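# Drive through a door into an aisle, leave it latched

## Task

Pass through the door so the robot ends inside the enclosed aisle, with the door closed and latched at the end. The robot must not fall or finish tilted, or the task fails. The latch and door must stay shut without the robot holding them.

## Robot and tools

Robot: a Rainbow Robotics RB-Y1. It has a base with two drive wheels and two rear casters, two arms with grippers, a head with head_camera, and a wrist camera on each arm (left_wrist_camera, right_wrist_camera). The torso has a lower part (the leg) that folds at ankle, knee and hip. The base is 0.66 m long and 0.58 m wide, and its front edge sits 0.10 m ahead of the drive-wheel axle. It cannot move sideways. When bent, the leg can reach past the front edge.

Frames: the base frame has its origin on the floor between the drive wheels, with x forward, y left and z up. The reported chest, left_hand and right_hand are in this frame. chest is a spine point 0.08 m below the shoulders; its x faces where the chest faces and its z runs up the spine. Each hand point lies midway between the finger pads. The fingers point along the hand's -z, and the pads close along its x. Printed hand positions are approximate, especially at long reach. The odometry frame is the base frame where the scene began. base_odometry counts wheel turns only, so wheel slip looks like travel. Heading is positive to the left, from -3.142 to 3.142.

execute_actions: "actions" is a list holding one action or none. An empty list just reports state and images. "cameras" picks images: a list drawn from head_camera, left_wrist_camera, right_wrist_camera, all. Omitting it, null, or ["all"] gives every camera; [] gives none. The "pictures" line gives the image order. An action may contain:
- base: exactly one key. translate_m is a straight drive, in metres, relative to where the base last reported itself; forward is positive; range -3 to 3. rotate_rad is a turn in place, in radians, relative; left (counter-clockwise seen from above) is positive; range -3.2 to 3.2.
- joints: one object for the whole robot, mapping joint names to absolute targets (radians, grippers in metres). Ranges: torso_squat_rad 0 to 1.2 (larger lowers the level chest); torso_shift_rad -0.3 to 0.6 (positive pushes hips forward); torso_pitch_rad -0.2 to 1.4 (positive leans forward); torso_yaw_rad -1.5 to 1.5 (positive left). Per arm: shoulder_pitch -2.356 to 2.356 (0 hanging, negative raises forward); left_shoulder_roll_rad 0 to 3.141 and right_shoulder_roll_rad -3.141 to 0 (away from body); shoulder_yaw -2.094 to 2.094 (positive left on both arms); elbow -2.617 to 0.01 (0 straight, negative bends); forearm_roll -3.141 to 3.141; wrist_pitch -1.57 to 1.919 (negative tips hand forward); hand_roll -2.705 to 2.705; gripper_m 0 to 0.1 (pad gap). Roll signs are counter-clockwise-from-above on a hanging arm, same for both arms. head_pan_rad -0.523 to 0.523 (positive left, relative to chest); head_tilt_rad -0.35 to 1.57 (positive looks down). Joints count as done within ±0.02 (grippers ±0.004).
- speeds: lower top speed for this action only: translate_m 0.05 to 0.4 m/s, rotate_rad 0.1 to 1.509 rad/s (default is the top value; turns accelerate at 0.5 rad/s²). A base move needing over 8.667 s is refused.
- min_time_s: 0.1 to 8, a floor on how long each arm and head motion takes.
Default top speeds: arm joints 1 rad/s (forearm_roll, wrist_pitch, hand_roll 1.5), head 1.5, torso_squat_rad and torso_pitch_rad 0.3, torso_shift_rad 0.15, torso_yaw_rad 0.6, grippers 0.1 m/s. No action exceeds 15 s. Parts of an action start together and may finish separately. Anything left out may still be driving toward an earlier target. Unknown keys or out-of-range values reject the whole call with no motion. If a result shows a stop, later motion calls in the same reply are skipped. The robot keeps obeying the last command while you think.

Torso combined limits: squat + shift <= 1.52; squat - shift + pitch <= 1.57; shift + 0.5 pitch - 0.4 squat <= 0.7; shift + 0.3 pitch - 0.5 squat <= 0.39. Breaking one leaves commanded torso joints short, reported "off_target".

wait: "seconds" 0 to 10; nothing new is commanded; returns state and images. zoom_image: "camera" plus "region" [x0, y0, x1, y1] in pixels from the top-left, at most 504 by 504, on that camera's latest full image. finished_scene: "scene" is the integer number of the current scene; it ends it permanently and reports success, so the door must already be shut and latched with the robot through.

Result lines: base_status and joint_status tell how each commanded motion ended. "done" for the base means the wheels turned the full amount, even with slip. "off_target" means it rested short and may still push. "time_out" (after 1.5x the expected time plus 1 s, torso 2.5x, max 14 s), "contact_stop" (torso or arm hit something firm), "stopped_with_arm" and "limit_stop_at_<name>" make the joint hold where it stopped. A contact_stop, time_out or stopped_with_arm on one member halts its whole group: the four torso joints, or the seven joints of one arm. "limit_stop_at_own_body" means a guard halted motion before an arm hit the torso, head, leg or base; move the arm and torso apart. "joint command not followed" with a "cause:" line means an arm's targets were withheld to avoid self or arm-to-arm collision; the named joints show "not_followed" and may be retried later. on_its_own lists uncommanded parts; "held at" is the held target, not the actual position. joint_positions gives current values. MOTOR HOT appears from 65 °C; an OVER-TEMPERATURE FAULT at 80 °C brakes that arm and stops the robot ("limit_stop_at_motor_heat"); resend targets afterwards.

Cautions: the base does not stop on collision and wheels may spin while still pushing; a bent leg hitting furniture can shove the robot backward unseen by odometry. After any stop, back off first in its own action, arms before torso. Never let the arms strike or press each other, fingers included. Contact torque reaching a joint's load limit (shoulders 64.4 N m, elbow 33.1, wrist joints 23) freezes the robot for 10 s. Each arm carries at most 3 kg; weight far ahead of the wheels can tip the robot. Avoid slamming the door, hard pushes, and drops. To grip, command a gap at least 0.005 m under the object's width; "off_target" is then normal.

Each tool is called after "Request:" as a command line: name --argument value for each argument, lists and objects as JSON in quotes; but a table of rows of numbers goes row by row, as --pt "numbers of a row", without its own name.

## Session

Request:
execute_actions --actions '[]'

Scene clock: 0.00 s.
base_odometry: x=+0.000 y=+0.000 heading=+0.000 (m, m, rad; odometry frame)
base_status: not commanded
joint_positions: torso_squat_rad=+0.350 torso_shift_rad=+0.000 torso_pitch_rad=+0.000 torso_yaw_rad=-0.001 left_shoulder_pitch_rad=+0.012 left_shoulder_roll_rad=+0.017 left_shoulder_yaw_rad=-0.038 left_elbow_rad=-0.123 left_forearm_roll_rad=+0.042 left_wrist_pitch_rad=-0.045 left_hand_roll_rad=+0.008 left_gripper_m=+0.099 right_shoulder_pitch_rad=-0.002 right_shoulder_roll_rad=-0.060 right_shoulder_yaw_rad=+0.043 right_elbow_rad=-0.145 right_forearm_roll_rad=-0.049 right_wrist_pitch_rad=-0.030 right_hand_roll_rad=-0.030 right_gripper_m=+0.100 head_pan_rad=-0.001 head_tilt_rad=+0.400
joint_status: not commanded
chest: x=-0.2280 y=-0.0011 z=+1.2475 quat_wxyz=(+1.000, +0.001, +0.000, +0.000) (m; base frame)
left_hand: x=-0.1666 y=+0.2307 z=+0.5660 quat_wxyz=(+0.997, +0.007, -0.078, +0.007) (m; base frame)
right_hand: x=-0.1497 y=-0.2629 z=+0.5676 quat_wxyz=(+0.996, -0.025, -0.088, -0.015) (m; base frame)
pictures: head_camera, left_wrist_camera, right_wrist_camera
Images, in order (width x height): head_camera 896x504, left_wrist_camera 644x364, right_wrist_camera 644x364.

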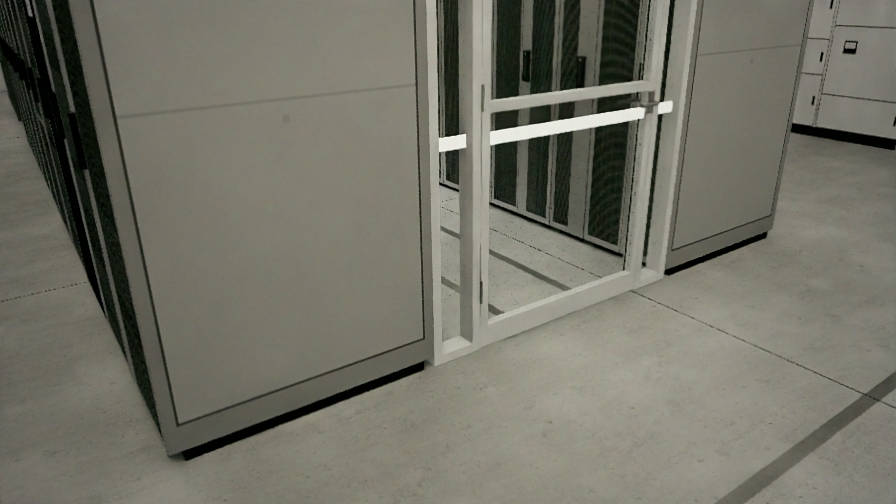

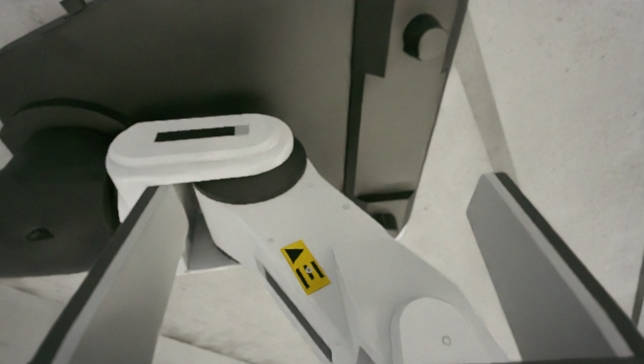

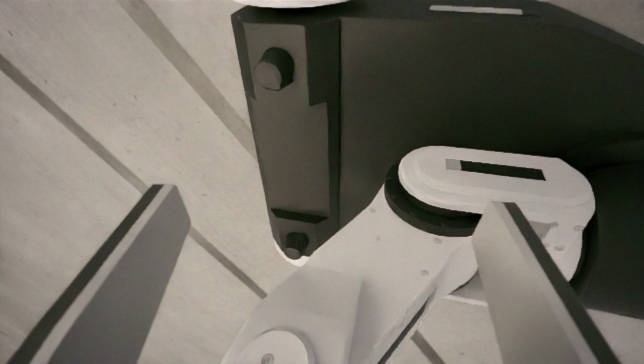

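Request:
execute_actions --actions '[{"base":{"rotate_rad":-0.604},"joints":{"torso_yaw_rad":0.2,"torso_squat_rad":0.4,"left_shoulder_pitch_rad":0.14,"left_elbow_rad":-1.71,"left_shoulder_roll_rad":0.05,"left_shoulder_yaw_rad":-0.19,"left_forearm_roll_rad":0,"left_wrist_pitch_rad":0,"left_hand_roll_rad":0,"right_shoulder_pitch_rad":0.1,"right_elbow_rad":-2.4,"right_shoulder_roll_rad":-0.05,"right_shoulder_yaw_rad":0.4,"right_forearm_roll_rad":0,"right_wrist_pitch_rad":0.4,"right_hand_roll_rad":0,"right_gripper_m":0}}]' --cameras '["head_camera"]'

Request:
execute_actions --actions '[{"base":{"translate_m":2.86}}]' --cameras '[]'

Request:
execute_actions --actions '[{"base":{"rotate_rad":1.215},"joints":{"head_pan_rad":-0.2,"head_tilt_rad":0.5}}]' --cameras '["head_camera","left_wrist_camera"]'

Scene clock: 3.40 s.
base_odometry: x=+0.000 y=+0.000 heading=-0.603 (m, m, rad; odometry frame)
base_status: done
joint_positions: torso_squat_rad=+0.400 torso_shift_rad=+0.000 torso_pitch_rad=+0.000 torso_yaw_rad=+0.200 left_shoulder_pitch_rad=+0.140 left_shoulder_roll_rad=+0.050 left_shoulder_yaw_rad=-0.190 left_elbow_rad=-1.710 left_forearm_roll_rad=+0.000 left_wrist_pitch_rad=+0.000 left_hand_roll_rad=+0.000 left_gripper_m=+0.099 right_shoulder_pitch_rad=+0.100 right_shoulder_roll_rad=-0.050 right_shoulder_yaw_rad=+0.400 right_elbow_rad=-2.400 right_forearm_roll_rad=+0.000 right_wrist_pitch_rad=+0.400 right_hand_roll_rad=+0.000 right_gripper_m=+0.001 head_pan_rad=-0.001 head_tilt_rad=+0.400
joint_status: all done
chest: x=-0.2280 y=-0.0010 z=+1.2347 quat_wxyz=(+0.995, +0.001, +0.000, +0.100) (m; base frame)
left_hand: x=+0.2062 y=+0.2486 z=+1.0066 quat_wxyz=(+0.707, +0.029, -0.707, +0.009) (m; base frame)
right_hand: x=+0.1807 y=+0.0158 z=+1.2561 quat_wxyz=(+0.560, +0.225, -0.780, +0.167) (m; base frame)
pictures: head_camera
Images, in order (width x height): head_camera 896x504.

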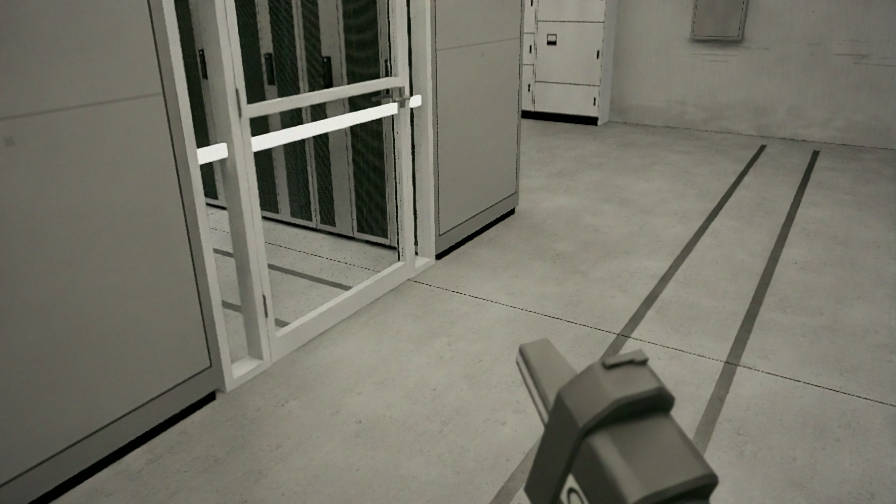

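Scene clock: 12.10 s.
base_odometry: x=+2.354 y=-1.624 heading=-0.604 (m, m, rad; odometry frame)
base_status: done
joint_positions: torso_squat_rad=+0.400 torso_shift_rad=+0.000 torso_pitch_rad=+0.001 torso_yaw_rad=+0.200 left_shoulder_pitch_rad=+0.140 left_shoulder_roll_rad=+0.050 left_shoulder_yaw_rad=-0.190 left_elbow_rad=-1.710 left_forearm_roll_rad=+0.000 left_wrist_pitch_rad=+0.000 left_hand_roll_rad=+0.000 left_gripper_m=+0.099 right_shoulder_pitch_rad=+0.100 right_shoulder_roll_rad=-0.050 right_shoulder_yaw_rad=+0.400 right_elbow_rad=-2.400 right_forearm_roll_rad=+0.000 right_wrist_pitch_rad=+0.400 right_hand_roll_rad=+0.000 right_gripper_m=+0.001 head_pan_rad=-0.001 head_tilt_rad=+0.400
joint_status: not commanded
chest: x=-0.2279 y=-0.0010 z=+1.2347 quat_wxyz=(+0.995, +0.001, +0.000, +0.100) (m; base frame)
left_hand: x=+0.2062 y=+0.2486 z=+1.0064 quat_wxyz=(+0.707, +0.029, -0.706, +0.009) (m; base frame)
right_hand: x=+0.1808 y=+0.0158 z=+1.2559 quat_wxyz=(+0.560, +0.225, -0.780, +0.167) (m; base frame)
pictures: none
No camera images: the call's "cameras" was empty. Leave "cameras" out to get every camera's image.

Scene clock: 15.53 s.
base_odometry: x=+2.354 y=-1.624 heading=+0.610 (m, m, rad; odometry frame)
base_status: done
joint_positions: torso_squat_rad=+0.400 torso_shift_rad=+0.000 torso_pitch_rad=+0.001 torso_yaw_rad=+0.200 left_shoulder_pitch_rad=+0.140 left_shoulder_roll_rad=+0.050 left_shoulder_yaw_rad=-0.190 left_elbow_rad=-1.710 left_forearm_roll_rad=+0.000 left_wrist_pitch_rad=+0.000 left_hand_roll_rad=+0.000 left_gripper_m=+0.099 right_shoulder_pitch_rad=+0.100 right_shoulder_roll_rad=-0.050 right_shoulder_yaw_rad=+0.400 right_elbow_rad=-2.400 right_forearm_roll_rad=+0.000 right_wrist_pitch_rad=+0.400 right_hand_roll_rad=+0.000 right_gripper_m=+0.001 head_pan_rad=-0.200 head_tilt_rad=+0.500
joint_status: all done
chest: x=-0.2279 y=-0.0011 z=+1.2347 quat_wxyz=(+0.995, +0.001, +0.000, +0.100) (m; base frame)
left_hand: x=+0.2062 y=+0.2485 z=+1.0065 quat_wxyz=(+0.707, +0.029, -0.706, +0.009) (m; base frame)
right_hand: x=+0.1808 y=+0.0157 z=+1.2559 quat_wxyz=(+0.560, +0.225, -0.780, +0.167) (m; base frame)
pictures: head_camera, left_wrist_camera
Images, in order (width x height): head_camera 896x504, left_wrist_camera 644x364.

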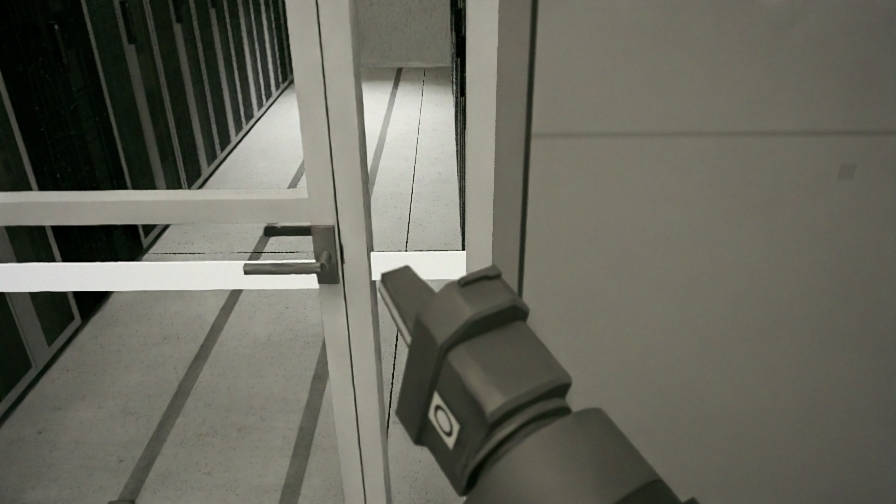

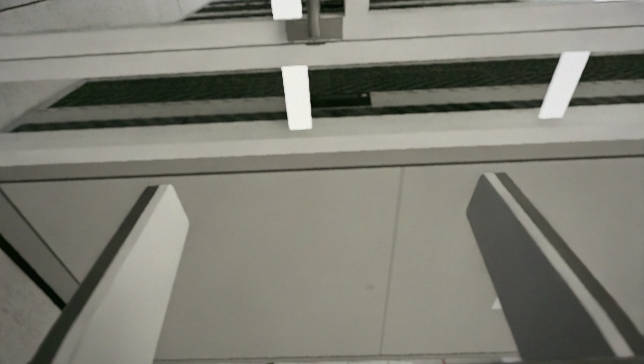

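Request:
execute_actions --actions '[{"base":{"translate_m":0.4},"joints":{"head_pan_rad":0.1,"head_tilt_rad":0.9}}]' --cameras '["head_camera","left_wrist_camera"]'

Scene clock: 18.20 s.
base_odometry: x=+2.681 y=-1.395 heading=+0.611 (m, m, rad; odometry frame)
base_status: done
joint_positions: torso_squat_rad=+0.400 torso_shift_rad=+0.000 torso_pitch_rad=+0.001 torso_yaw_rad=+0.200 left_shoulder_pitch_rad=+0.140 left_shoulder_roll_rad=+0.050 left_shoulder_yaw_rad=-0.190 left_elbow_rad=-1.710 left_forearm_roll_rad=+0.000 left_wrist_pitch_rad=+0.000 left_hand_roll_rad=+0.000 left_gripper_m=+0.099 right_shoulder_pitch_rad=+0.100 right_shoulder_roll_rad=-0.050 right_shoulder_yaw_rad=+0.400 right_elbow_rad=-2.400 right_forearm_roll_rad=+0.000 right_wrist_pitch_rad=+0.400 right_hand_roll_rad=+0.000 right_gripper_m=+0.001 head_pan_rad=+0.100 head_tilt_rad=+0.900
joint_status: all done
chest: x=-0.2279 y=-0.0011 z=+1.2347 quat_wxyz=(+0.995, +0.001, +0.000, +0.100) (m; base frame)
left_hand: x=+0.2062 y=+0.2485 z=+1.0064 quat_wxyz=(+0.707, +0.029, -0.706, +0.009) (m; base frame)
right_hand: x=+0.1808 y=+0.0157 z=+1.2559 quat_wxyz=(+0.560, +0.225, -0.780, +0.167) (m; base frame)
pictures: head_camera, left_wrist_camera
Images, in order (width x height): head_camera 896x504, left_wrist_camera 644x364.

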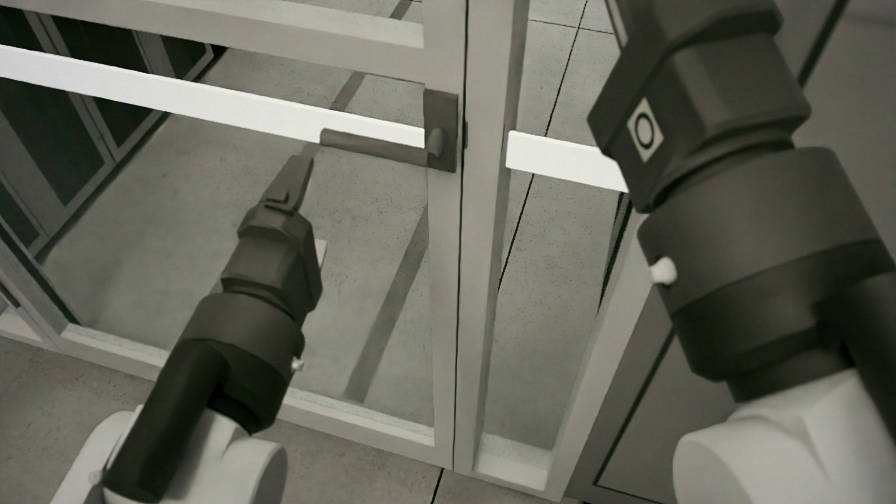

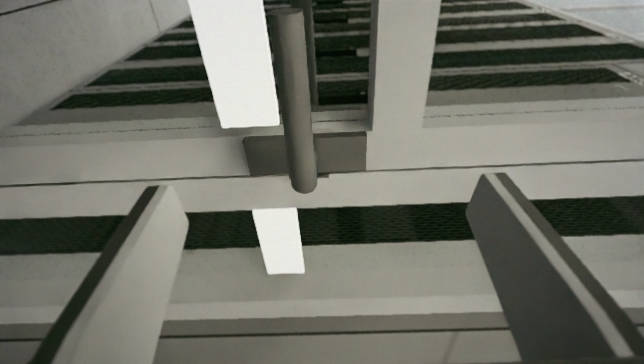

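Request:
execute_actions --actions '[{"base":{"translate_m":0.11},"joints":{"left_shoulder_yaw_rad":-0.29,"torso_squat_rad":0.47}}]' --cameras '["head_camera","left_wrist_camera"]'

Scene clock: 20.13 s.
base_odometry: x=+2.771 y=-1.332 heading=+0.611 (m, m, rad; odometry frame)
base_status: done
joint_positions: torso_squat_rad=+0.470 torso_shift_rad=+0.000 torso_pitch_rad=+0.001 torso_yaw_rad=+0.200 left_shoulder_pitch_rad=+0.140 left_shoulder_roll_rad=+0.050 left_shoulder_yaw_rad=-0.290 left_elbow_rad=-1.710 left_forearm_roll_rad=+0.000 left_wrist_pitch_rad=+0.000 left_hand_roll_rad=+0.000 left_gripper_m=+0.099 right_shoulder_pitch_rad=+0.100 right_shoulder_roll_rad=-0.050 right_shoulder_yaw_rad=+0.400 right_elbow_rad=-2.400 right_forearm_roll_rad=+0.000 right_wrist_pitch_rad=+0.400 right_hand_roll_rad=+0.000 right_gripper_m=+0.001 head_pan_rad=+0.100 head_tilt_rad=+0.900
joint_status: all done
chest: x=-0.2279 y=-0.0011 z=+1.2140 quat_wxyz=(+0.995, +0.001, +0.000, +0.100) (m; base frame)
left_hand: x=+0.2063 y=+0.1969 z=+0.9847 quat_wxyz=(+0.708, -0.011, -0.706, -0.021) (m; base frame)
right_hand: x=+0.1808 y=+0.0158 z=+1.2353 quat_wxyz=(+0.560, +0.225, -0.780, +0.167) (m; base frame)
pictures: head_camera, left_wrist_camera
Images, in order (width x height): head_camera 896x504, left_wrist_camera 644x364.

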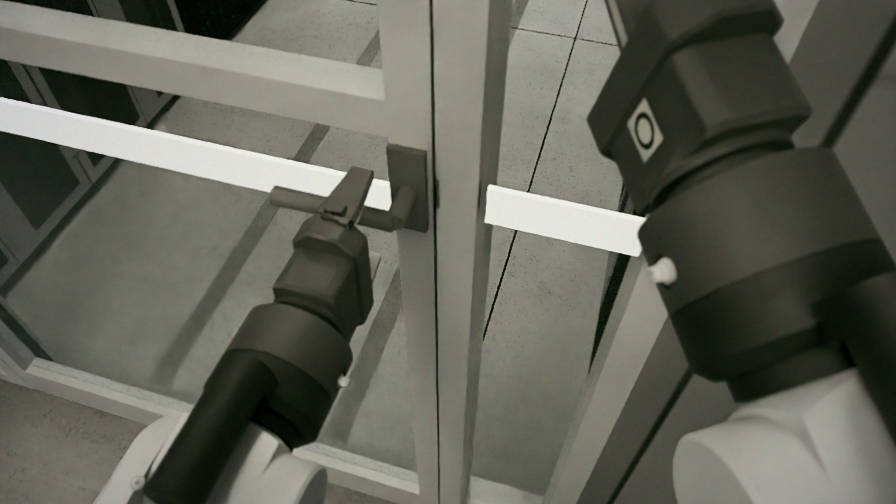

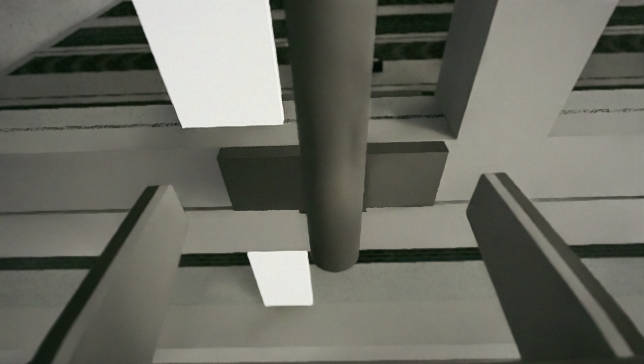

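Request:
execute_actions --actions '[{"base":{"translate_m":0.04},"joints":{"torso_squat_rad":0.46}}]' --cameras '["left_wrist_camera"]'

Request:
execute_actions --actions '[{"joints":{"left_gripper_m":0.0}}]' --cameras '["left_wrist_camera"]'

Request:
execute_actions --actions '[{"joints":{"left_hand_roll_rad":0.65,"torso_squat_rad":0.52,"left_shoulder_yaw_rad":-0.305},"min_time_s":1.0}]' --cameras '[]'

Request:
execute_actions --actions '[{"base":{"translate_m":-0.08},"speeds":{"translate_m":0.08}}]' --cameras '["head_camera","left_wrist_camera"]'

Scene clock: 21.80 s.
base_odometry: x=+2.804 y=-1.309 heading=+0.612 (m, m, rad; odometry frame)
base_status: done
joint_positions: torso_squat_rad=+0.460 torso_shift_rad=+0.000 torso_pitch_rad=+0.001 torso_yaw_rad=+0.200 left_shoulder_pitch_rad=+0.140 left_shoulder_roll_rad=+0.050 left_shoulder_yaw_rad=-0.290 left_elbow_rad=-1.710 left_forearm_roll_rad=+0.000 left_wrist_pitch_rad=+0.000 left_hand_roll_rad=+0.000 left_gripper_m=+0.099 right_shoulder_pitch_rad=+0.100 right_shoulder_roll_rad=-0.050 right_shoulder_yaw_rad=+0.400 right_elbow_rad=-2.400 right_forearm_roll_rad=+0.000 right_wrist_pitch_rad=+0.400 right_hand_roll_rad=+0.000 right_gripper_m=+0.001 head_pan_rad=+0.100 head_tilt_rad=+0.900
joint_status: all done
chest: x=-0.2279 y=-0.0011 z=+1.2172 quat_wxyz=(+0.995, +0.001, +0.000, +0.100) (m; base frame)
left_hand: x=+0.2063 y=+0.1969 z=+0.9879 quat_wxyz=(+0.708, -0.011, -0.706, -0.021) (m; base frame)
right_hand: x=+0.1808 y=+0.0158 z=+1.2384 quat_wxyz=(+0.560, +0.225, -0.780, +0.167) (m; base frame)
pictures: left_wrist_camera
Images, in order (width x height): left_wrist_camera 644x364.

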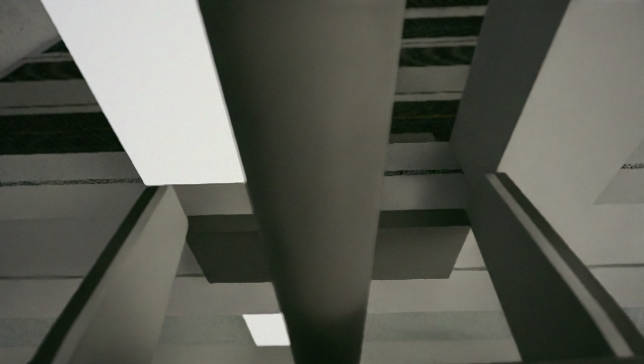

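Scene clock: 32.23 s.
TORQUE FAULT: left_elbow_rad reached its load limit. The robot stopped for 10 seconds, dropped its targets and accepts commands again. The stop added 9.2 s to the call and to motion_time.
base_odometry: x=+2.804 y=-1.309 heading=+0.612 (m, m, rad; odometry frame)
base_status: not commanded
joint_positions: torso_squat_rad=+0.460 torso_shift_rad=+0.000 torso_pitch_rad=+0.000 torso_yaw_rad=+0.200 left_shoulder_pitch_rad=+0.132 left_shoulder_roll_rad=+0.049 left_shoulder_yaw_rad=-0.287 left_elbow_rad=-1.720 left_forearm_roll_rad=+0.000 left_wrist_pitch_rad=-0.005 left_hand_roll_rad=+0.000 left_gripper_m=+0.069 right_shoulder_pitch_rad=+0.100 right_shoulder_roll_rad=-0.050 right_shoulder_yaw_rad=+0.400 right_elbow_rad=-2.400 right_forearm_roll_rad=+0.000 right_wrist_pitch_rad=+0.400 right_hand_roll_rad=+0.000 right_gripper_m=+0.001 head_pan_rad=+0.100 head_tilt_rad=+0.900
joint_status: left_gripper_m torque_fault (moved -0.030 of -0.099)
on_its_own: left_gripper_m is held at +0.067, not at your +0.000, since a torque_fault
chest: x=-0.2284 y=-0.0011 z=+1.2171 quat_wxyz=(+0.995, +0.001, +0.000, +0.100) (m; base frame)
left_hand: x=+0.2086 y=+0.1970 z=+0.9977 quat_wxyz=(+0.699, -0.011, -0.714, -0.022) (m; base frame)
right_hand: x=+0.1802 y=+0.0158 z=+1.2388 quat_wxyz=(+0.559, +0.225, -0.780, +0.168) (m; base frame)
pictures: left_wrist_camera
Images, in order (width x height): left_wrist_camera 644x364.

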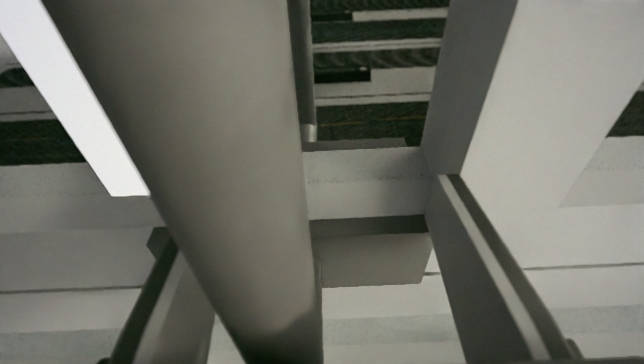

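not run: a stop came earlier in this reply.

not run: a stop came earlier in this reply.

Request:
execute_actions --actions '[{"base":{"translate_m":-0.016},"joints":{"left_gripper_m":0.1,"left_shoulder_pitch_rad":0.14,"left_elbow_rad":-1.71,"left_wrist_pitch_rad":0,"left_shoulder_yaw_rad":-0.265,"left_shoulder_roll_rad":0.05,"torso_squat_rad":0.465}}]' --cameras '["head_camera","left_wrist_camera"]'

Scene clock: 33.50 s.
base_odometry: x=+2.791 y=-1.318 heading=+0.612 (m, m, rad; odometry frame)
base_status: done
joint_positions: torso_squat_rad=+0.465 torso_shift_rad=+0.000 torso_pitch_rad=+0.000 torso_yaw_rad=+0.200 left_shoulder_pitch_rad=+0.140 left_shoulder_roll_rad=+0.050 left_shoulder_yaw_rad=-0.265 left_elbow_rad=-1.710 left_forearm_roll_rad=+0.000 left_wrist_pitch_rad=+0.000 left_hand_roll_rad=+0.000 left_gripper_m=+0.099 right_shoulder_pitch_rad=+0.100 right_shoulder_roll_rad=-0.050 right_shoulder_yaw_rad=+0.400 right_elbow_rad=-2.400 right_forearm_roll_rad=+0.000 right_wrist_pitch_rad=+0.400 right_hand_roll_rad=+0.000 right_gripper_m=+0.001 head_pan_rad=+0.100 head_tilt_rad=+0.900
joint_status: all done
chest: x=-0.2281 y=-0.0011 z=+1.2156 quat_wxyz=(+0.995, +0.001, +0.000, +0.100) (m; base frame)
left_hand: x=+0.2067 y=+0.2097 z=+0.9868 quat_wxyz=(+0.707, -0.001, -0.707, -0.014) (m; base frame)
right_hand: x=+0.1805 y=+0.0158 z=+1.2369 quat_wxyz=(+0.560, +0.225, -0.780, +0.167) (m; base frame)
pictures: head_camera, left_wrist_camera
Images, in order (width x height): head_camera 896x504, left_wrist_camera 644x364.

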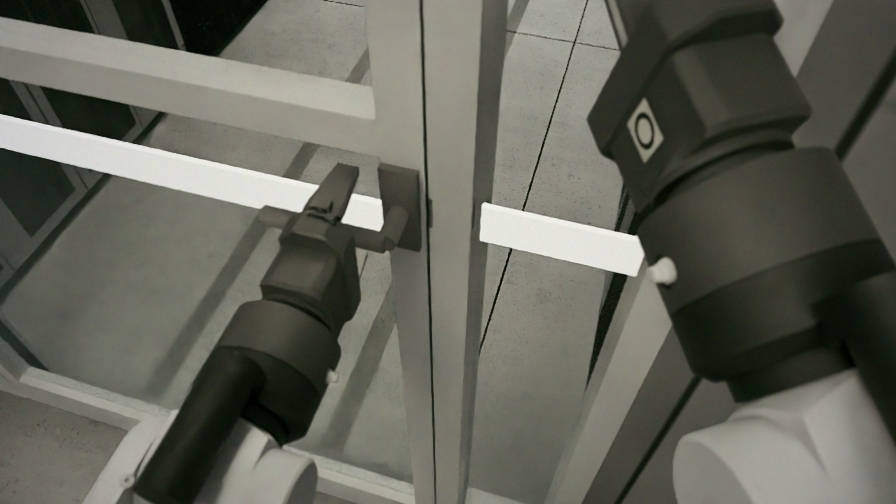

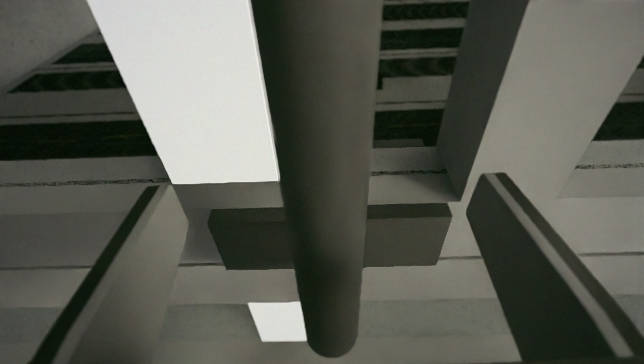

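Request:
execute_actions --actions '[{"joints":{"left_gripper_m":0.0}}]' --cameras '["left_wrist_camera"]'

Request:
execute_actions --actions '[{"joints":{"left_hand_roll_rad":0.65,"torso_squat_rad":0.54,"left_shoulder_yaw_rad":-0.283},"min_time_s":1.0}]' --cameras '[]'

Request:
execute_actions --actions '[{"base":{"translate_m":-0.08},"speeds":{"translate_m":0.08}}]' --cameras '["head_camera","left_wrist_camera"]'

Scene clock: 36.23 s.
base_odometry: x=+2.791 y=-1.318 heading=+0.612 (m, m, rad; odometry frame)
base_status: not commanded
joint_positions: torso_squat_rad=+0.465 torso_shift_rad=+0.000 torso_pitch_rad=+0.000 torso_yaw_rad=+0.200 left_shoulder_pitch_rad=+0.140 left_shoulder_roll_rad=+0.050 left_shoulder_yaw_rad=-0.265 left_elbow_rad=-1.710 left_forearm_roll_rad=+0.000 left_wrist_pitch_rad=+0.000 left_hand_roll_rad=+0.000 left_gripper_m=+0.017 right_shoulder_pitch_rad=+0.100 right_shoulder_roll_rad=-0.050 right_shoulder_yaw_rad=+0.400 right_elbow_rad=-2.400 right_forearm_roll_rad=+0.000 right_wrist_pitch_rad=+0.400 right_hand_roll_rad=+0.000 right_gripper_m=+0.001 head_pan_rad=+0.100 head_tilt_rad=+0.900
joint_status: left_gripper_m off_target (ended at +0.017, target +0.000)
chest: x=-0.2280 y=-0.0011 z=+1.2156 quat_wxyz=(+0.995, +0.001, +0.000, +0.100) (m; base frame)
left_hand: x=+0.2066 y=+0.2098 z=+0.9862 quat_wxyz=(+0.708, -0.001, -0.706, -0.014) (m; base frame)
right_hand: x=+0.1806 y=+0.0158 z=+1.2369 quat_wxyz=(+0.560, +0.225, -0.780, +0.167) (m; base frame)
pictures: left_wrist_camera
Images, in order (width x height): left_wrist_camera 644x364.

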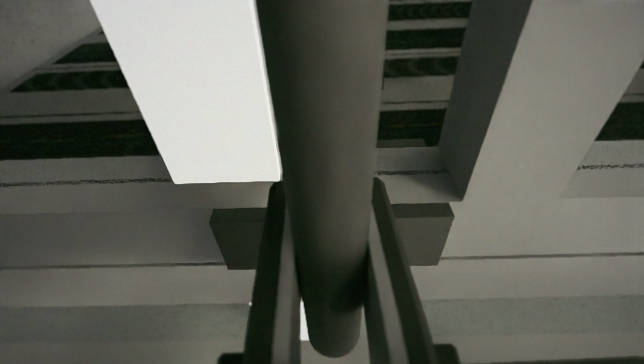

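Scene clock: 37.53 s.
base_odometry: x=+2.791 y=-1.318 heading=+0.612 (m, m, rad; odometry frame)
base_status: not commanded
joint_positions: torso_squat_rad=+0.540 torso_shift_rad=+0.000 torso_pitch_rad=+0.000 torso_yaw_rad=+0.200 left_shoulder_pitch_rad=+0.139 left_shoulder_roll_rad=+0.050 left_shoulder_yaw_rad=-0.281 left_elbow_rad=-1.712 left_forearm_roll_rad=+0.000 left_wrist_pitch_rad=-0.001 left_hand_roll_rad=+0.650 left_gripper_m=+0.018 right_shoulder_pitch_rad=+0.100 right_shoulder_roll_rad=-0.050 right_shoulder_yaw_rad=+0.400 right_elbow_rad=-2.400 right_forearm_roll_rad=+0.000 right_wrist_pitch_rad=+0.400 right_hand_roll_rad=+0.000 right_gripper_m=+0.001 head_pan_rad=+0.100 head_tilt_rad=+0.900
joint_status: all done
chest: x=-0.2283 y=-0.0011 z=+1.1903 quat_wxyz=(+0.995, +0.001, +0.000, +0.100) (m; base frame)
left_hand: x=+0.2066 y=+0.2014 z=+0.9629 quat_wxyz=(+0.675, -0.233, -0.668, +0.207) (m; base frame)
right_hand: x=+0.1803 y=+0.0158 z=+1.2118 quat_wxyz=(+0.559, +0.225, -0.780, +0.168) (m; base frame)
pictures: none
No camera images: the call's "cameras" was empty. Leave "cameras" out to get every camera's image.

Scene clock: 39.13 s.
base_odometry: x=+2.726 y=-1.364 heading=+0.611 (m, m, rad; odometry frame)
base_status: done
joint_positions: torso_squat_rad=+0.540 torso_shift_rad=+0.000 torso_pitch_rad=+0.000 torso_yaw_rad=+0.200 left_shoulder_pitch_rad=+0.138 left_shoulder_roll_rad=+0.052 left_shoulder_yaw_rad=-0.276 left_elbow_rad=-1.712 left_forearm_roll_rad=+0.000 left_wrist_pitch_rad=-0.001 left_hand_roll_rad=+0.650 left_gripper_m=+0.018 right_shoulder_pitch_rad=+0.100 right_shoulder_roll_rad=-0.050 right_shoulder_yaw_rad=+0.400 right_elbow_rad=-2.400 right_forearm_roll_rad=+0.000 right_wrist_pitch_rad=+0.400 right_hand_roll_rad=+0.000 right_gripper_m=+0.001 head_pan_rad=+0.100 head_tilt_rad=+0.900
joint_status: not commanded
chest: x=-0.2280 y=-0.0007 z=+1.1903 quat_wxyz=(+0.995, +0.001, +0.000, +0.100) (m; base frame)
left_hand: x=+0.2071 y=+0.2046 z=+0.9631 quat_wxyz=(+0.675, -0.231, -0.669, +0.208) (m; base frame)
right_hand: x=+0.1807 y=+0.0163 z=+1.2116 quat_wxyz=(+0.560, +0.225, -0.780, +0.168) (m; base frame)
pictures: head_camera, left_wrist_camera
Images, in order (width x height): head_camera 896x504, left_wrist_camera 644x364.

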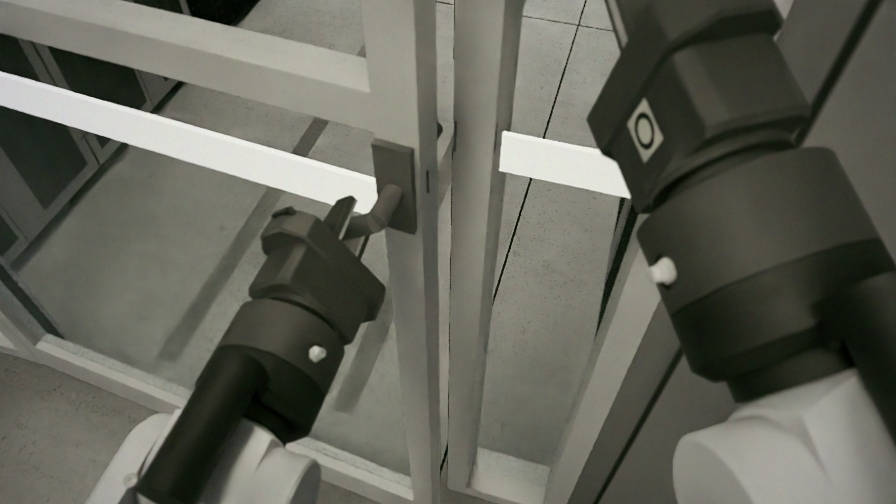

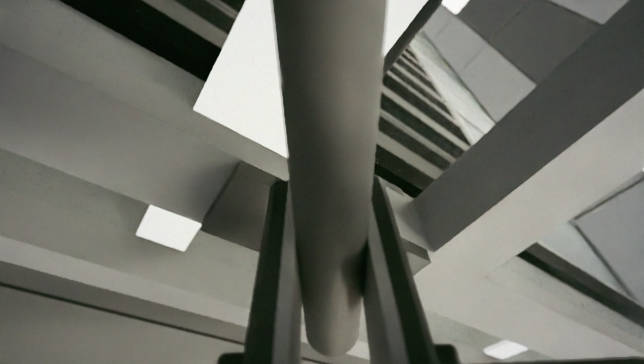

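Request:
execute_actions --actions '[{"joints":{"left_hand_roll_rad":0,"torso_squat_rad":0.465,"left_shoulder_yaw_rad":-0.255},"min_time_s":1.0}]' --cameras '[]'

Request:
execute_actions --actions '[{"base":{"translate_m":-0.2},"speeds":{"translate_m":0.08},"joints":{"left_shoulder_yaw_rad":-0.145},"min_time_s":3}]' --cameras '["left_wrist_camera"]'

Request:
execute_actions --actions '[{"joints":{"right_shoulder_pitch_rad":-0.95,"right_elbow_rad":-0.95,"right_shoulder_yaw_rad":0.2,"right_wrist_pitch_rad":0.25,"head_tilt_rad":0.7}}]' --cameras '["head_camera"]'

Scene clock: 40.73 s.
base_odometry: x=+2.726 y=-1.364 heading=+0.610 (m, m, rad; odometry frame)
base_status: not commanded
joint_positions: torso_squat_rad=+0.465 torso_shift_rad=+0.000 torso_pitch_rad=+0.001 torso_yaw_rad=+0.200 left_shoulder_pitch_rad=+0.139 left_shoulder_roll_rad=+0.049 left_shoulder_yaw_rad=-0.257 left_elbow_rad=-1.710 left_forearm_roll_rad=+0.000 left_wrist_pitch_rad=+0.000 left_hand_roll_rad=+0.000 left_gripper_m=+0.017 right_shoulder_pitch_rad=+0.100 right_shoulder_roll_rad=-0.050 right_shoulder_yaw_rad=+0.400 right_elbow_rad=-2.400 right_forearm_roll_rad=+0.000 right_wrist_pitch_rad=+0.400 right_hand_roll_rad=+0.000 right_gripper_m=+0.001 head_pan_rad=+0.100 head_tilt_rad=+0.900
joint_status: all done
chest: x=-0.2275 y=-0.0011 z=+1.2156 quat_wxyz=(+0.995, +0.001, +0.000, +0.100) (m; base frame)
left_hand: x=+0.2074 y=+0.2136 z=+0.9864 quat_wxyz=(+0.708, +0.002, -0.706, -0.011) (m; base frame)
right_hand: x=+0.1811 y=+0.0156 z=+1.2366 quat_wxyz=(+0.560, +0.225, -0.780, +0.167) (m; base frame)
pictures: none
No camera images: the call's "cameras" was empty. Leave "cameras" out to get every camera's image.

Scene clock: 44.00 s.
base_odometry: x=+2.562 y=-1.478 heading=+0.612 (m, m, rad; odometry frame)
base_status: done
joint_positions: torso_squat_rad=+0.465 torso_shift_rad=+0.000 torso_pitch_rad=+0.001 torso_yaw_rad=+0.200 left_shoulder_pitch_rad=+0.138 left_shoulder_roll_rad=+0.048 left_shoulder_yaw_rad=-0.206 left_elbow_rad=-1.708 left_forearm_roll_rad=+0.000 left_wrist_pitch_rad=+0.001 left_hand_roll_rad=+0.000 left_gripper_m=+0.017 right_shoulder_pitch_rad=+0.100 right_shoulder_roll_rad=-0.050 right_shoulder_yaw_rad=+0.400 right_elbow_rad=-2.400 right_forearm_roll_rad=+0.000 right_wrist_pitch_rad=+0.400 right_hand_roll_rad=+0.000 right_gripper_m=+0.001 head_pan_rad=+0.100 head_tilt_rad=+0.900
joint_status: left_shoulder_yaw_rad contact_stop (moved +0.051 of +0.112)
on_its_own: left_shoulder_yaw_rad is held at -0.210, not at your -0.145, since a contact_stop
chest: x=-0.2276 y=-0.0008 z=+1.2156 quat_wxyz=(+0.995, +0.001, +0.000, +0.100) (m; base frame)
left_hand: x=+0.2074 y=+0.2398 z=+0.9868 quat_wxyz=(+0.708, +0.021, -0.706, +0.004) (m; base frame)
right_hand: x=+0.1811 y=+0.0160 z=+1.2367 quat_wxyz=(+0.560, +0.225, -0.780, +0.168) (m; base frame)
pictures: left_wrist_camera
Images, in order (width x height): left_wrist_camera 644x364.

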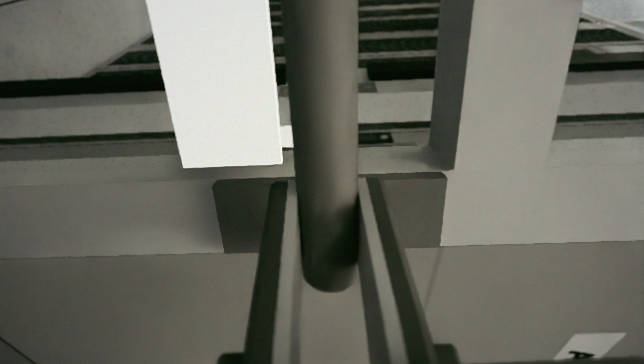

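not run: a stop came earlier in this reply.

Still held; bring the right arm quickly.

Request:
execute_actions --actions '[{"joints":{"right_shoulder_pitch_rad":-0.95,"right_elbow_rad":-0.95,"right_shoulder_yaw_rad":0.2,"right_wrist_pitch_rad":0.25,"head_tilt_rad":0.7}}]' --cameras '["head_camera"]'

Scene clock: 46.23 s.
base_odometry: x=+2.562 y=-1.478 heading=+0.612 (m, m, rad; odometry frame)
base_status: not commanded
joint_positions: torso_squat_rad=+0.465 torso_shift_rad=+0.000 torso_pitch_rad=+0.001 torso_yaw_rad=+0.200 left_shoulder_pitch_rad=+0.138 left_shoulder_roll_rad=+0.048 left_shoulder_yaw_rad=-0.206 left_elbow_rad=-1.709 left_forearm_roll_rad=+0.000 left_wrist_pitch_rad=+0.001 left_hand_roll_rad=+0.000 left_gripper_m=+0.017 right_shoulder_pitch_rad=-0.950 right_shoulder_roll_rad=-0.050 right_shoulder_yaw_rad=+0.200 right_elbow_rad=-0.950 right_forearm_roll_rad=+0.000 right_wrist_pitch_rad=+0.250 right_hand_roll_rad=+0.000 right_gripper_m=+0.001 head_pan_rad=+0.100 head_tilt_rad=+0.700
joint_status: all done
on_its_own: left_shoulder_yaw_rad is held at -0.210, not at your -0.145, since a contact_stop
chest: x=-0.2276 y=-0.0008 z=+1.2156 quat_wxyz=(+0.995, +0.001, +0.000, +0.100) (m; base frame)
left_hand: x=+0.2074 y=+0.2397 z=+0.9870 quat_wxyz=(+0.708, +0.021, -0.706, +0.004) (m; base frame)
right_hand: x=+0.4379 y=+0.1397 z=+1.1696 quat_wxyz=(+0.643, +0.089, -0.696, +0.307) (m; base frame)
pictures: head_camera
Images, in order (width x height): head_camera 896x504.

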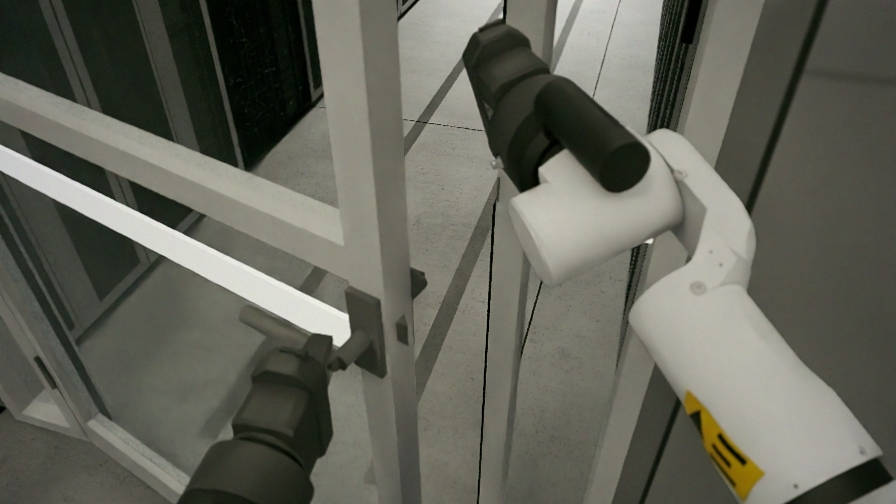

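Request:
execute_actions --actions '[{"joints":{"right_shoulder_yaw_rad":0.5,"right_wrist_pitch_rad":0.15},"min_time_s":1}]' --cameras '["head_camera"]'

Scene clock: 47.90 s.
base_odometry: x=+2.562 y=-1.478 heading=+0.611 (m, m, rad; odometry frame)
base_status: not commanded
joint_positions: torso_squat_rad=+0.465 torso_shift_rad=+0.000 torso_pitch_rad=+0.001 torso_yaw_rad=+0.200 left_shoulder_pitch_rad=+0.138 left_shoulder_roll_rad=+0.048 left_shoulder_yaw_rad=-0.208 left_elbow_rad=-1.708 left_forearm_roll_rad=+0.000 left_wrist_pitch_rad=+0.001 left_hand_roll_rad=+0.000 left_gripper_m=+0.017 right_shoulder_pitch_rad=-0.949 right_shoulder_roll_rad=-0.059 right_shoulder_yaw_rad=+0.464 right_elbow_rad=-0.948 right_forearm_roll_rad=+0.000 right_wrist_pitch_rad=+0.172 right_hand_roll_rad=-0.001 right_gripper_m=+0.001 head_pan_rad=+0.100 head_tilt_rad=+0.700
joint_status: right_shoulder_yaw_rad contact_stop (moved +0.264 of +0.300); right_wrist_pitch_rad contact_stop_at_right_shoulder_yaw_rad (moved -0.078 of -0.100)
on_its_own: left_shoulder_yaw_rad is held at -0.210, not at your -0.145, since a contact_stop; right_shoulder_yaw_rad is held at +0.465, not at your +0.500, since a contact_stop; right_wrist_pitch_rad is held at +0.172, not at your +0.150, since a contact_stop
chest: x=-0.2277 y=-0.0011 z=+1.2156 quat_wxyz=(+0.995, +0.001, +0.000, +0.100) (m; base frame)
left_hand: x=+0.2073 y=+0.2385 z=+0.9869 quat_wxyz=(+0.708, +0.021, -0.706, +0.004) (m; base frame)
right_hand: x=+0.3807 y=+0.2111 z=+1.1447 quat_wxyz=(+0.574, +0.085, -0.695, +0.424) (m; base frame)
pictures: head_camera
Images, in order (width x height): head_camera 896x504.

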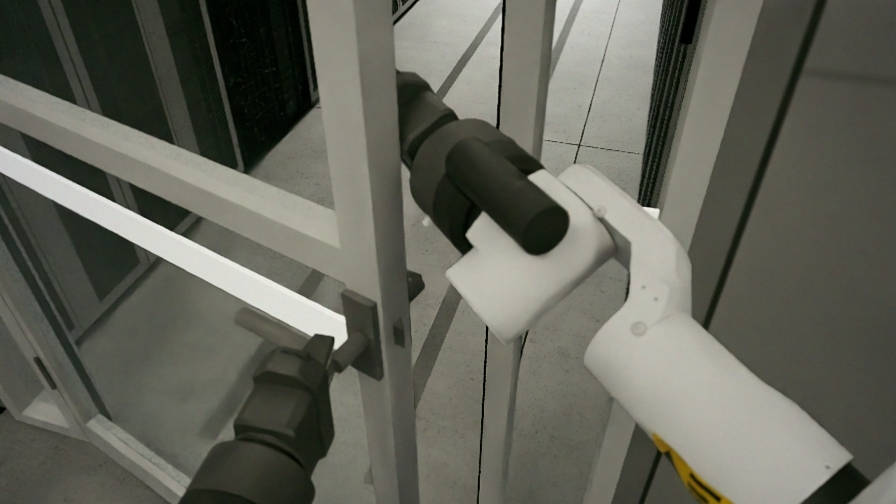

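Request:
execute_actions --actions '[{"joints":{"left_gripper_m":0.07}}]' --cameras '[]'

Request:
execute_actions --actions '[{"joints":{"left_shoulder_pitch_rad":0.6,"left_elbow_rad":-2.17}}]' --cameras '["head_camera"]'

Request:
execute_actions --actions '[{"base":{"translate_m":-0.05},"speeds":{"translate_m":0.06},"joints":{"left_shoulder_pitch_rad":0.3,"left_elbow_rad":-0.4,"left_gripper_m":0,"left_shoulder_yaw_rad":0,"right_shoulder_pitch_rad":-1.16,"right_shoulder_yaw_rad":0.81,"right_elbow_rad":-0.7,"right_wrist_pitch_rad":0.0,"right_shoulder_roll_rad":-0.05},"min_time_s":2.2}]' --cameras '["head_camera"]'

Scene clock: 49.40 s.
base_odometry: x=+2.562 y=-1.478 heading=+0.611 (m, m, rad; odometry frame)
base_status: not commanded
joint_positions: torso_squat_rad=+0.465 torso_shift_rad=+0.000 torso_pitch_rad=+0.001 torso_yaw_rad=+0.200 left_shoulder_pitch_rad=+0.139 left_shoulder_roll_rad=+0.048 left_shoulder_yaw_rad=-0.209 left_elbow_rad=-1.708 left_forearm_roll_rad=+0.000 left_wrist_pitch_rad=+0.001 left_hand_roll_rad=+0.000 left_gripper_m=+0.070 right_shoulder_pitch_rad=-0.949 right_shoulder_roll_rad=-0.059 right_shoulder_yaw_rad=+0.464 right_elbow_rad=-0.948 right_forearm_roll_rad=+0.000 right_wrist_pitch_rad=+0.172 right_hand_roll_rad=-0.001 right_gripper_m=+0.001 head_pan_rad=+0.100 head_tilt_rad=+0.700
joint_status: all done
on_its_own: left_shoulder_yaw_rad is held at -0.210, not at your -0.145, since a contact_stop; right_shoulder_yaw_rad is held at +0.465, not at your +0.500, since a contact_stop; right_wrist_pitch_rad is held at +0.172, not at your +0.150, since a contact_stop
chest: x=-0.2277 y=-0.0011 z=+1.2156 quat_wxyz=(+0.995, +0.001, +0.000, +0.100) (m; base frame)
left_hand: x=+0.2073 y=+0.2378 z=+0.9868 quat_wxyz=(+0.708, +0.020, -0.706, +0.003) (m; base frame)
right_hand: x=+0.3810 y=+0.2106 z=+1.1447 quat_wxyz=(+0.574, +0.085, -0.695, +0.424) (m; base frame)
pictures: none
No camera images: the call's "cameras" was empty. Leave "cameras" out to get every camera's image.

Scene clock: 50.50 s.
base_odometry: x=+2.562 y=-1.478 heading=+0.611 (m, m, rad; odometry frame)
base_status: not commanded
joint_positions: torso_squat_rad=+0.465 torso_shift_rad=+0.000 torso_pitch_rad=+0.001 torso_yaw_rad=+0.200 left_shoulder_pitch_rad=+0.600 left_shoulder_roll_rad=+0.048 left_shoulder_yaw_rad=-0.209 left_elbow_rad=-2.170 left_forearm_roll_rad=+0.000 left_wrist_pitch_rad=+0.001 left_hand_roll_rad=+0.000 left_gripper_m=+0.070 right_shoulder_pitch_rad=-0.949 right_shoulder_roll_rad=-0.059 right_shoulder_yaw_rad=+0.464 right_elbow_rad=-0.947 right_forearm_roll_rad=+0.000 right_wrist_pitch_rad=+0.172 right_hand_roll_rad=-0.001 right_gripper_m=+0.001 head_pan_rad=+0.100 head_tilt_rad=+0.700
joint_status: all done
on_its_own: left_shoulder_yaw_rad is held at -0.210, not at your -0.145, since a contact_stop; right_shoulder_yaw_rad is held at +0.465, not at your +0.500, since a contact_stop; right_wrist_pitch_rad is held at +0.172, not at your +0.150, since a contact_stop
chest: x=-0.2277 y=-0.0011 z=+1.2156 quat_wxyz=(+0.995, +0.001, +0.000, +0.100) (m; base frame)
left_hand: x=+0.0873 y=+0.2802 z=+1.0301 quat_wxyz=(+0.693, +0.064, -0.714, +0.072) (m; base frame)
right_hand: x=+0.3812 y=+0.2103 z=+1.1444 quat_wxyz=(+0.574, +0.085, -0.695, +0.424) (m; base frame)
pictures: head_camera
Images, in order (width x height): head_camera 896x504.

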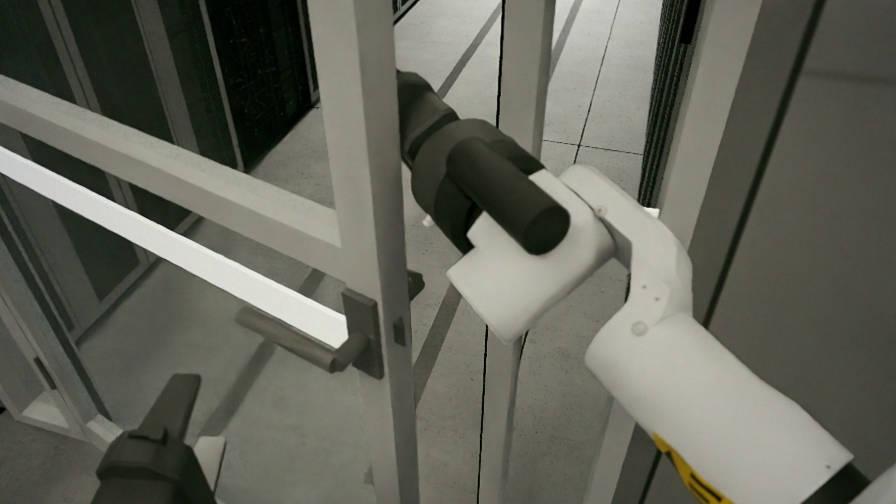

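Scene clock: 53.00 s.
base_odometry: x=+2.521 y=-1.507 heading=+0.612 (m, m, rad; odometry frame)
base_status: done
joint_positions: torso_squat_rad=+0.465 torso_shift_rad=+0.000 torso_pitch_rad=+0.001 torso_yaw_rad=+0.199 left_shoulder_pitch_rad=+0.300 left_shoulder_roll_rad=+0.048 left_shoulder_yaw_rad=+0.000 left_elbow_rad=-0.400 left_forearm_roll_rad=+0.000 left_wrist_pitch_rad=+0.001 left_hand_roll_rad=+0.000 left_gripper_m=+0.000 right_shoulder_pitch_rad=-1.156 right_shoulder_roll_rad=-0.055 right_shoulder_yaw_rad=+0.810 right_elbow_rad=-0.697 right_forearm_roll_rad=+0.000 right_wrist_pitch_rad=+0.001 right_hand_roll_rad=+0.000 right_gripper_m=+0.001 head_pan_rad=+0.100 head_tilt_rad=+0.700
joint_status: all done
chest: x=-0.2277 y=-0.0016 z=+1.2156 quat_wxyz=(+0.995, +0.001, +0.000, +0.099) (m; base frame)
left_hand: x=-0.3048 y=+0.2537 z=+0.5372 quat_wxyz=(+0.988, +0.039, -0.053, +0.141) (m; base frame)
right_hand: x=+0.3418 y=+0.2773 z=+1.1264 quat_wxyz=(+0.444, +0.024, -0.680, +0.582) (m; base frame)
pictures: head_camera
Images, in order (width x height): head_camera 896x504.

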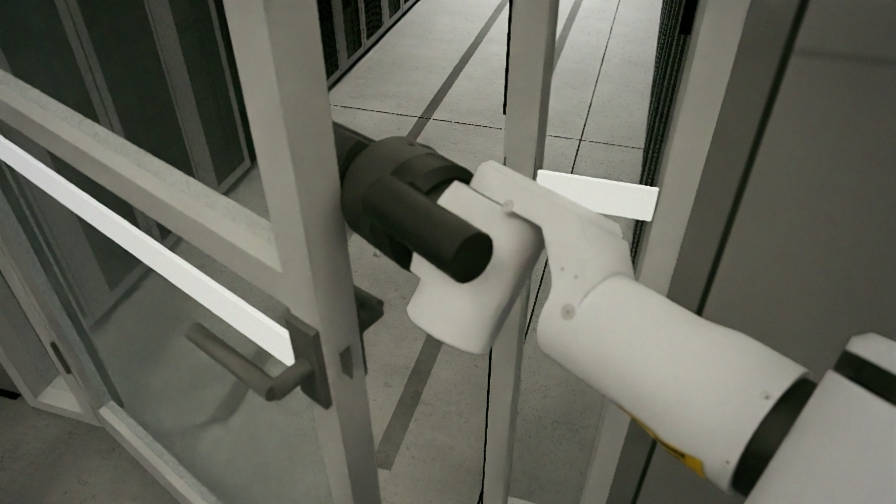

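Request:
execute_actions --actions '[{"base":{"translate_m":-0.07},"speeds":{"translate_m":0.08}}]' --cameras '[]'

Request:
execute_actions --actions '[{"base":{"rotate_rad":0.6},"speeds":{"rotate_rad":0.3},"joints":{"head_tilt_rad":1.1}}]' --cameras '["head_camera"]'

Request:
execute_actions --actions '[{"joints":{"torso_yaw_rad":0.3}}]' --cameras '["head_camera","left_wrist_camera"]'

Scene clock: 54.73 s.
base_odometry: x=+2.464 y=-1.547 heading=+0.613 (m, m, rad; odometry frame)
base_status: done
joint_positions: torso_squat_rad=+0.465 torso_shift_rad=+0.000 torso_pitch_rad=+0.001 torso_yaw_rad=+0.200 left_shoulder_pitch_rad=+0.300 left_shoulder_roll_rad=+0.048 left_shoulder_yaw_rad=+0.000 left_elbow_rad=-0.400 left_forearm_roll_rad=+0.000 left_wrist_pitch_rad=+0.001 left_hand_roll_rad=+0.000 left_gripper_m=+0.000 right_shoulder_pitch_rad=-1.160 right_shoulder_roll_rad=-0.052 right_shoulder_yaw_rad=+0.809 right_elbow_rad=-0.699 right_forearm_roll_rad=+0.000 right_wrist_pitch_rad=+0.001 right_hand_roll_rad=-0.001 right_gripper_m=+0.000 head_pan_rad=+0.100 head_tilt_rad=+0.700
joint_status: not commanded
chest: x=-0.2278 y=-0.0011 z=+1.2156 quat_wxyz=(+0.995, +0.001, +0.000, +0.100) (m; base frame)
left_hand: x=-0.3048 y=+0.2537 z=+0.5370 quat_wxyz=(+0.988, +0.039, -0.053, +0.141) (m; base frame)
right_hand: x=+0.3398 y=+0.2804 z=+1.1287 quat_wxyz=(+0.442, +0.025, -0.682, +0.583) (m; base frame)
pictures: none
No camera images: the call's "cameras" was empty. Leave "cameras" out to get every camera's image.

Scene clock: 67.20 s.
TORQUE FAULT: right_shoulder_roll_rad reached its load limit. The robot stopped for 10 seconds, dropped its targets and accepts commands again. The stop added 9.1 s to the call and to motion_time.
base_odometry: x=+2.464 y=-1.547 heading=+1.209 (m, m, rad; odometry frame)
base_status: done
joint_positions: torso_squat_rad=+0.465 torso_shift_rad=+0.002 torso_pitch_rad=+0.003 torso_yaw_rad=+0.200 left_shoulder_pitch_rad=+0.300 left_shoulder_roll_rad=+0.048 left_shoulder_yaw_rad=+0.000 left_elbow_rad=-0.400 left_forearm_roll_rad=+0.000 left_wrist_pitch_rad=+0.001 left_hand_roll_rad=+0.000 left_gripper_m=+0.000 right_shoulder_pitch_rad=-1.166 right_shoulder_roll_rad=-0.073 right_shoulder_yaw_rad=+0.797 right_elbow_rad=-0.675 right_forearm_roll_rad=-0.002 right_wrist_pitch_rad=+0.008 right_hand_roll_rad=-0.002 right_gripper_m=+0.000 head_pan_rad=+0.100 head_tilt_rad=+1.100
joint_status: all done
chest: x=-0.2260 y=-0.0008 z=+1.2157 quat_wxyz=(+0.995, +0.001, +0.002, +0.100) (m; base frame)
left_hand: x=-0.3047 y=+0.2536 z=+0.5371 quat_wxyz=(+0.988, +0.039, -0.052, +0.141) (m; base frame)
right_hand: x=+0.3609 y=+0.2628 z=+1.1265 quat_wxyz=(+0.457, +0.009, -0.678, +0.576) (m; base frame)
pictures: head_camera
Images, in order (width x height): head_camera 896x504.

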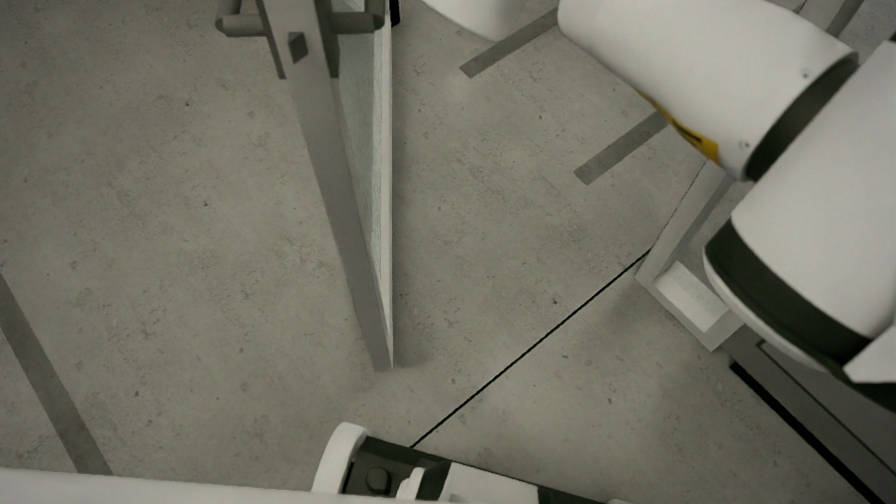

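not run: a stop came earlier in this reply.


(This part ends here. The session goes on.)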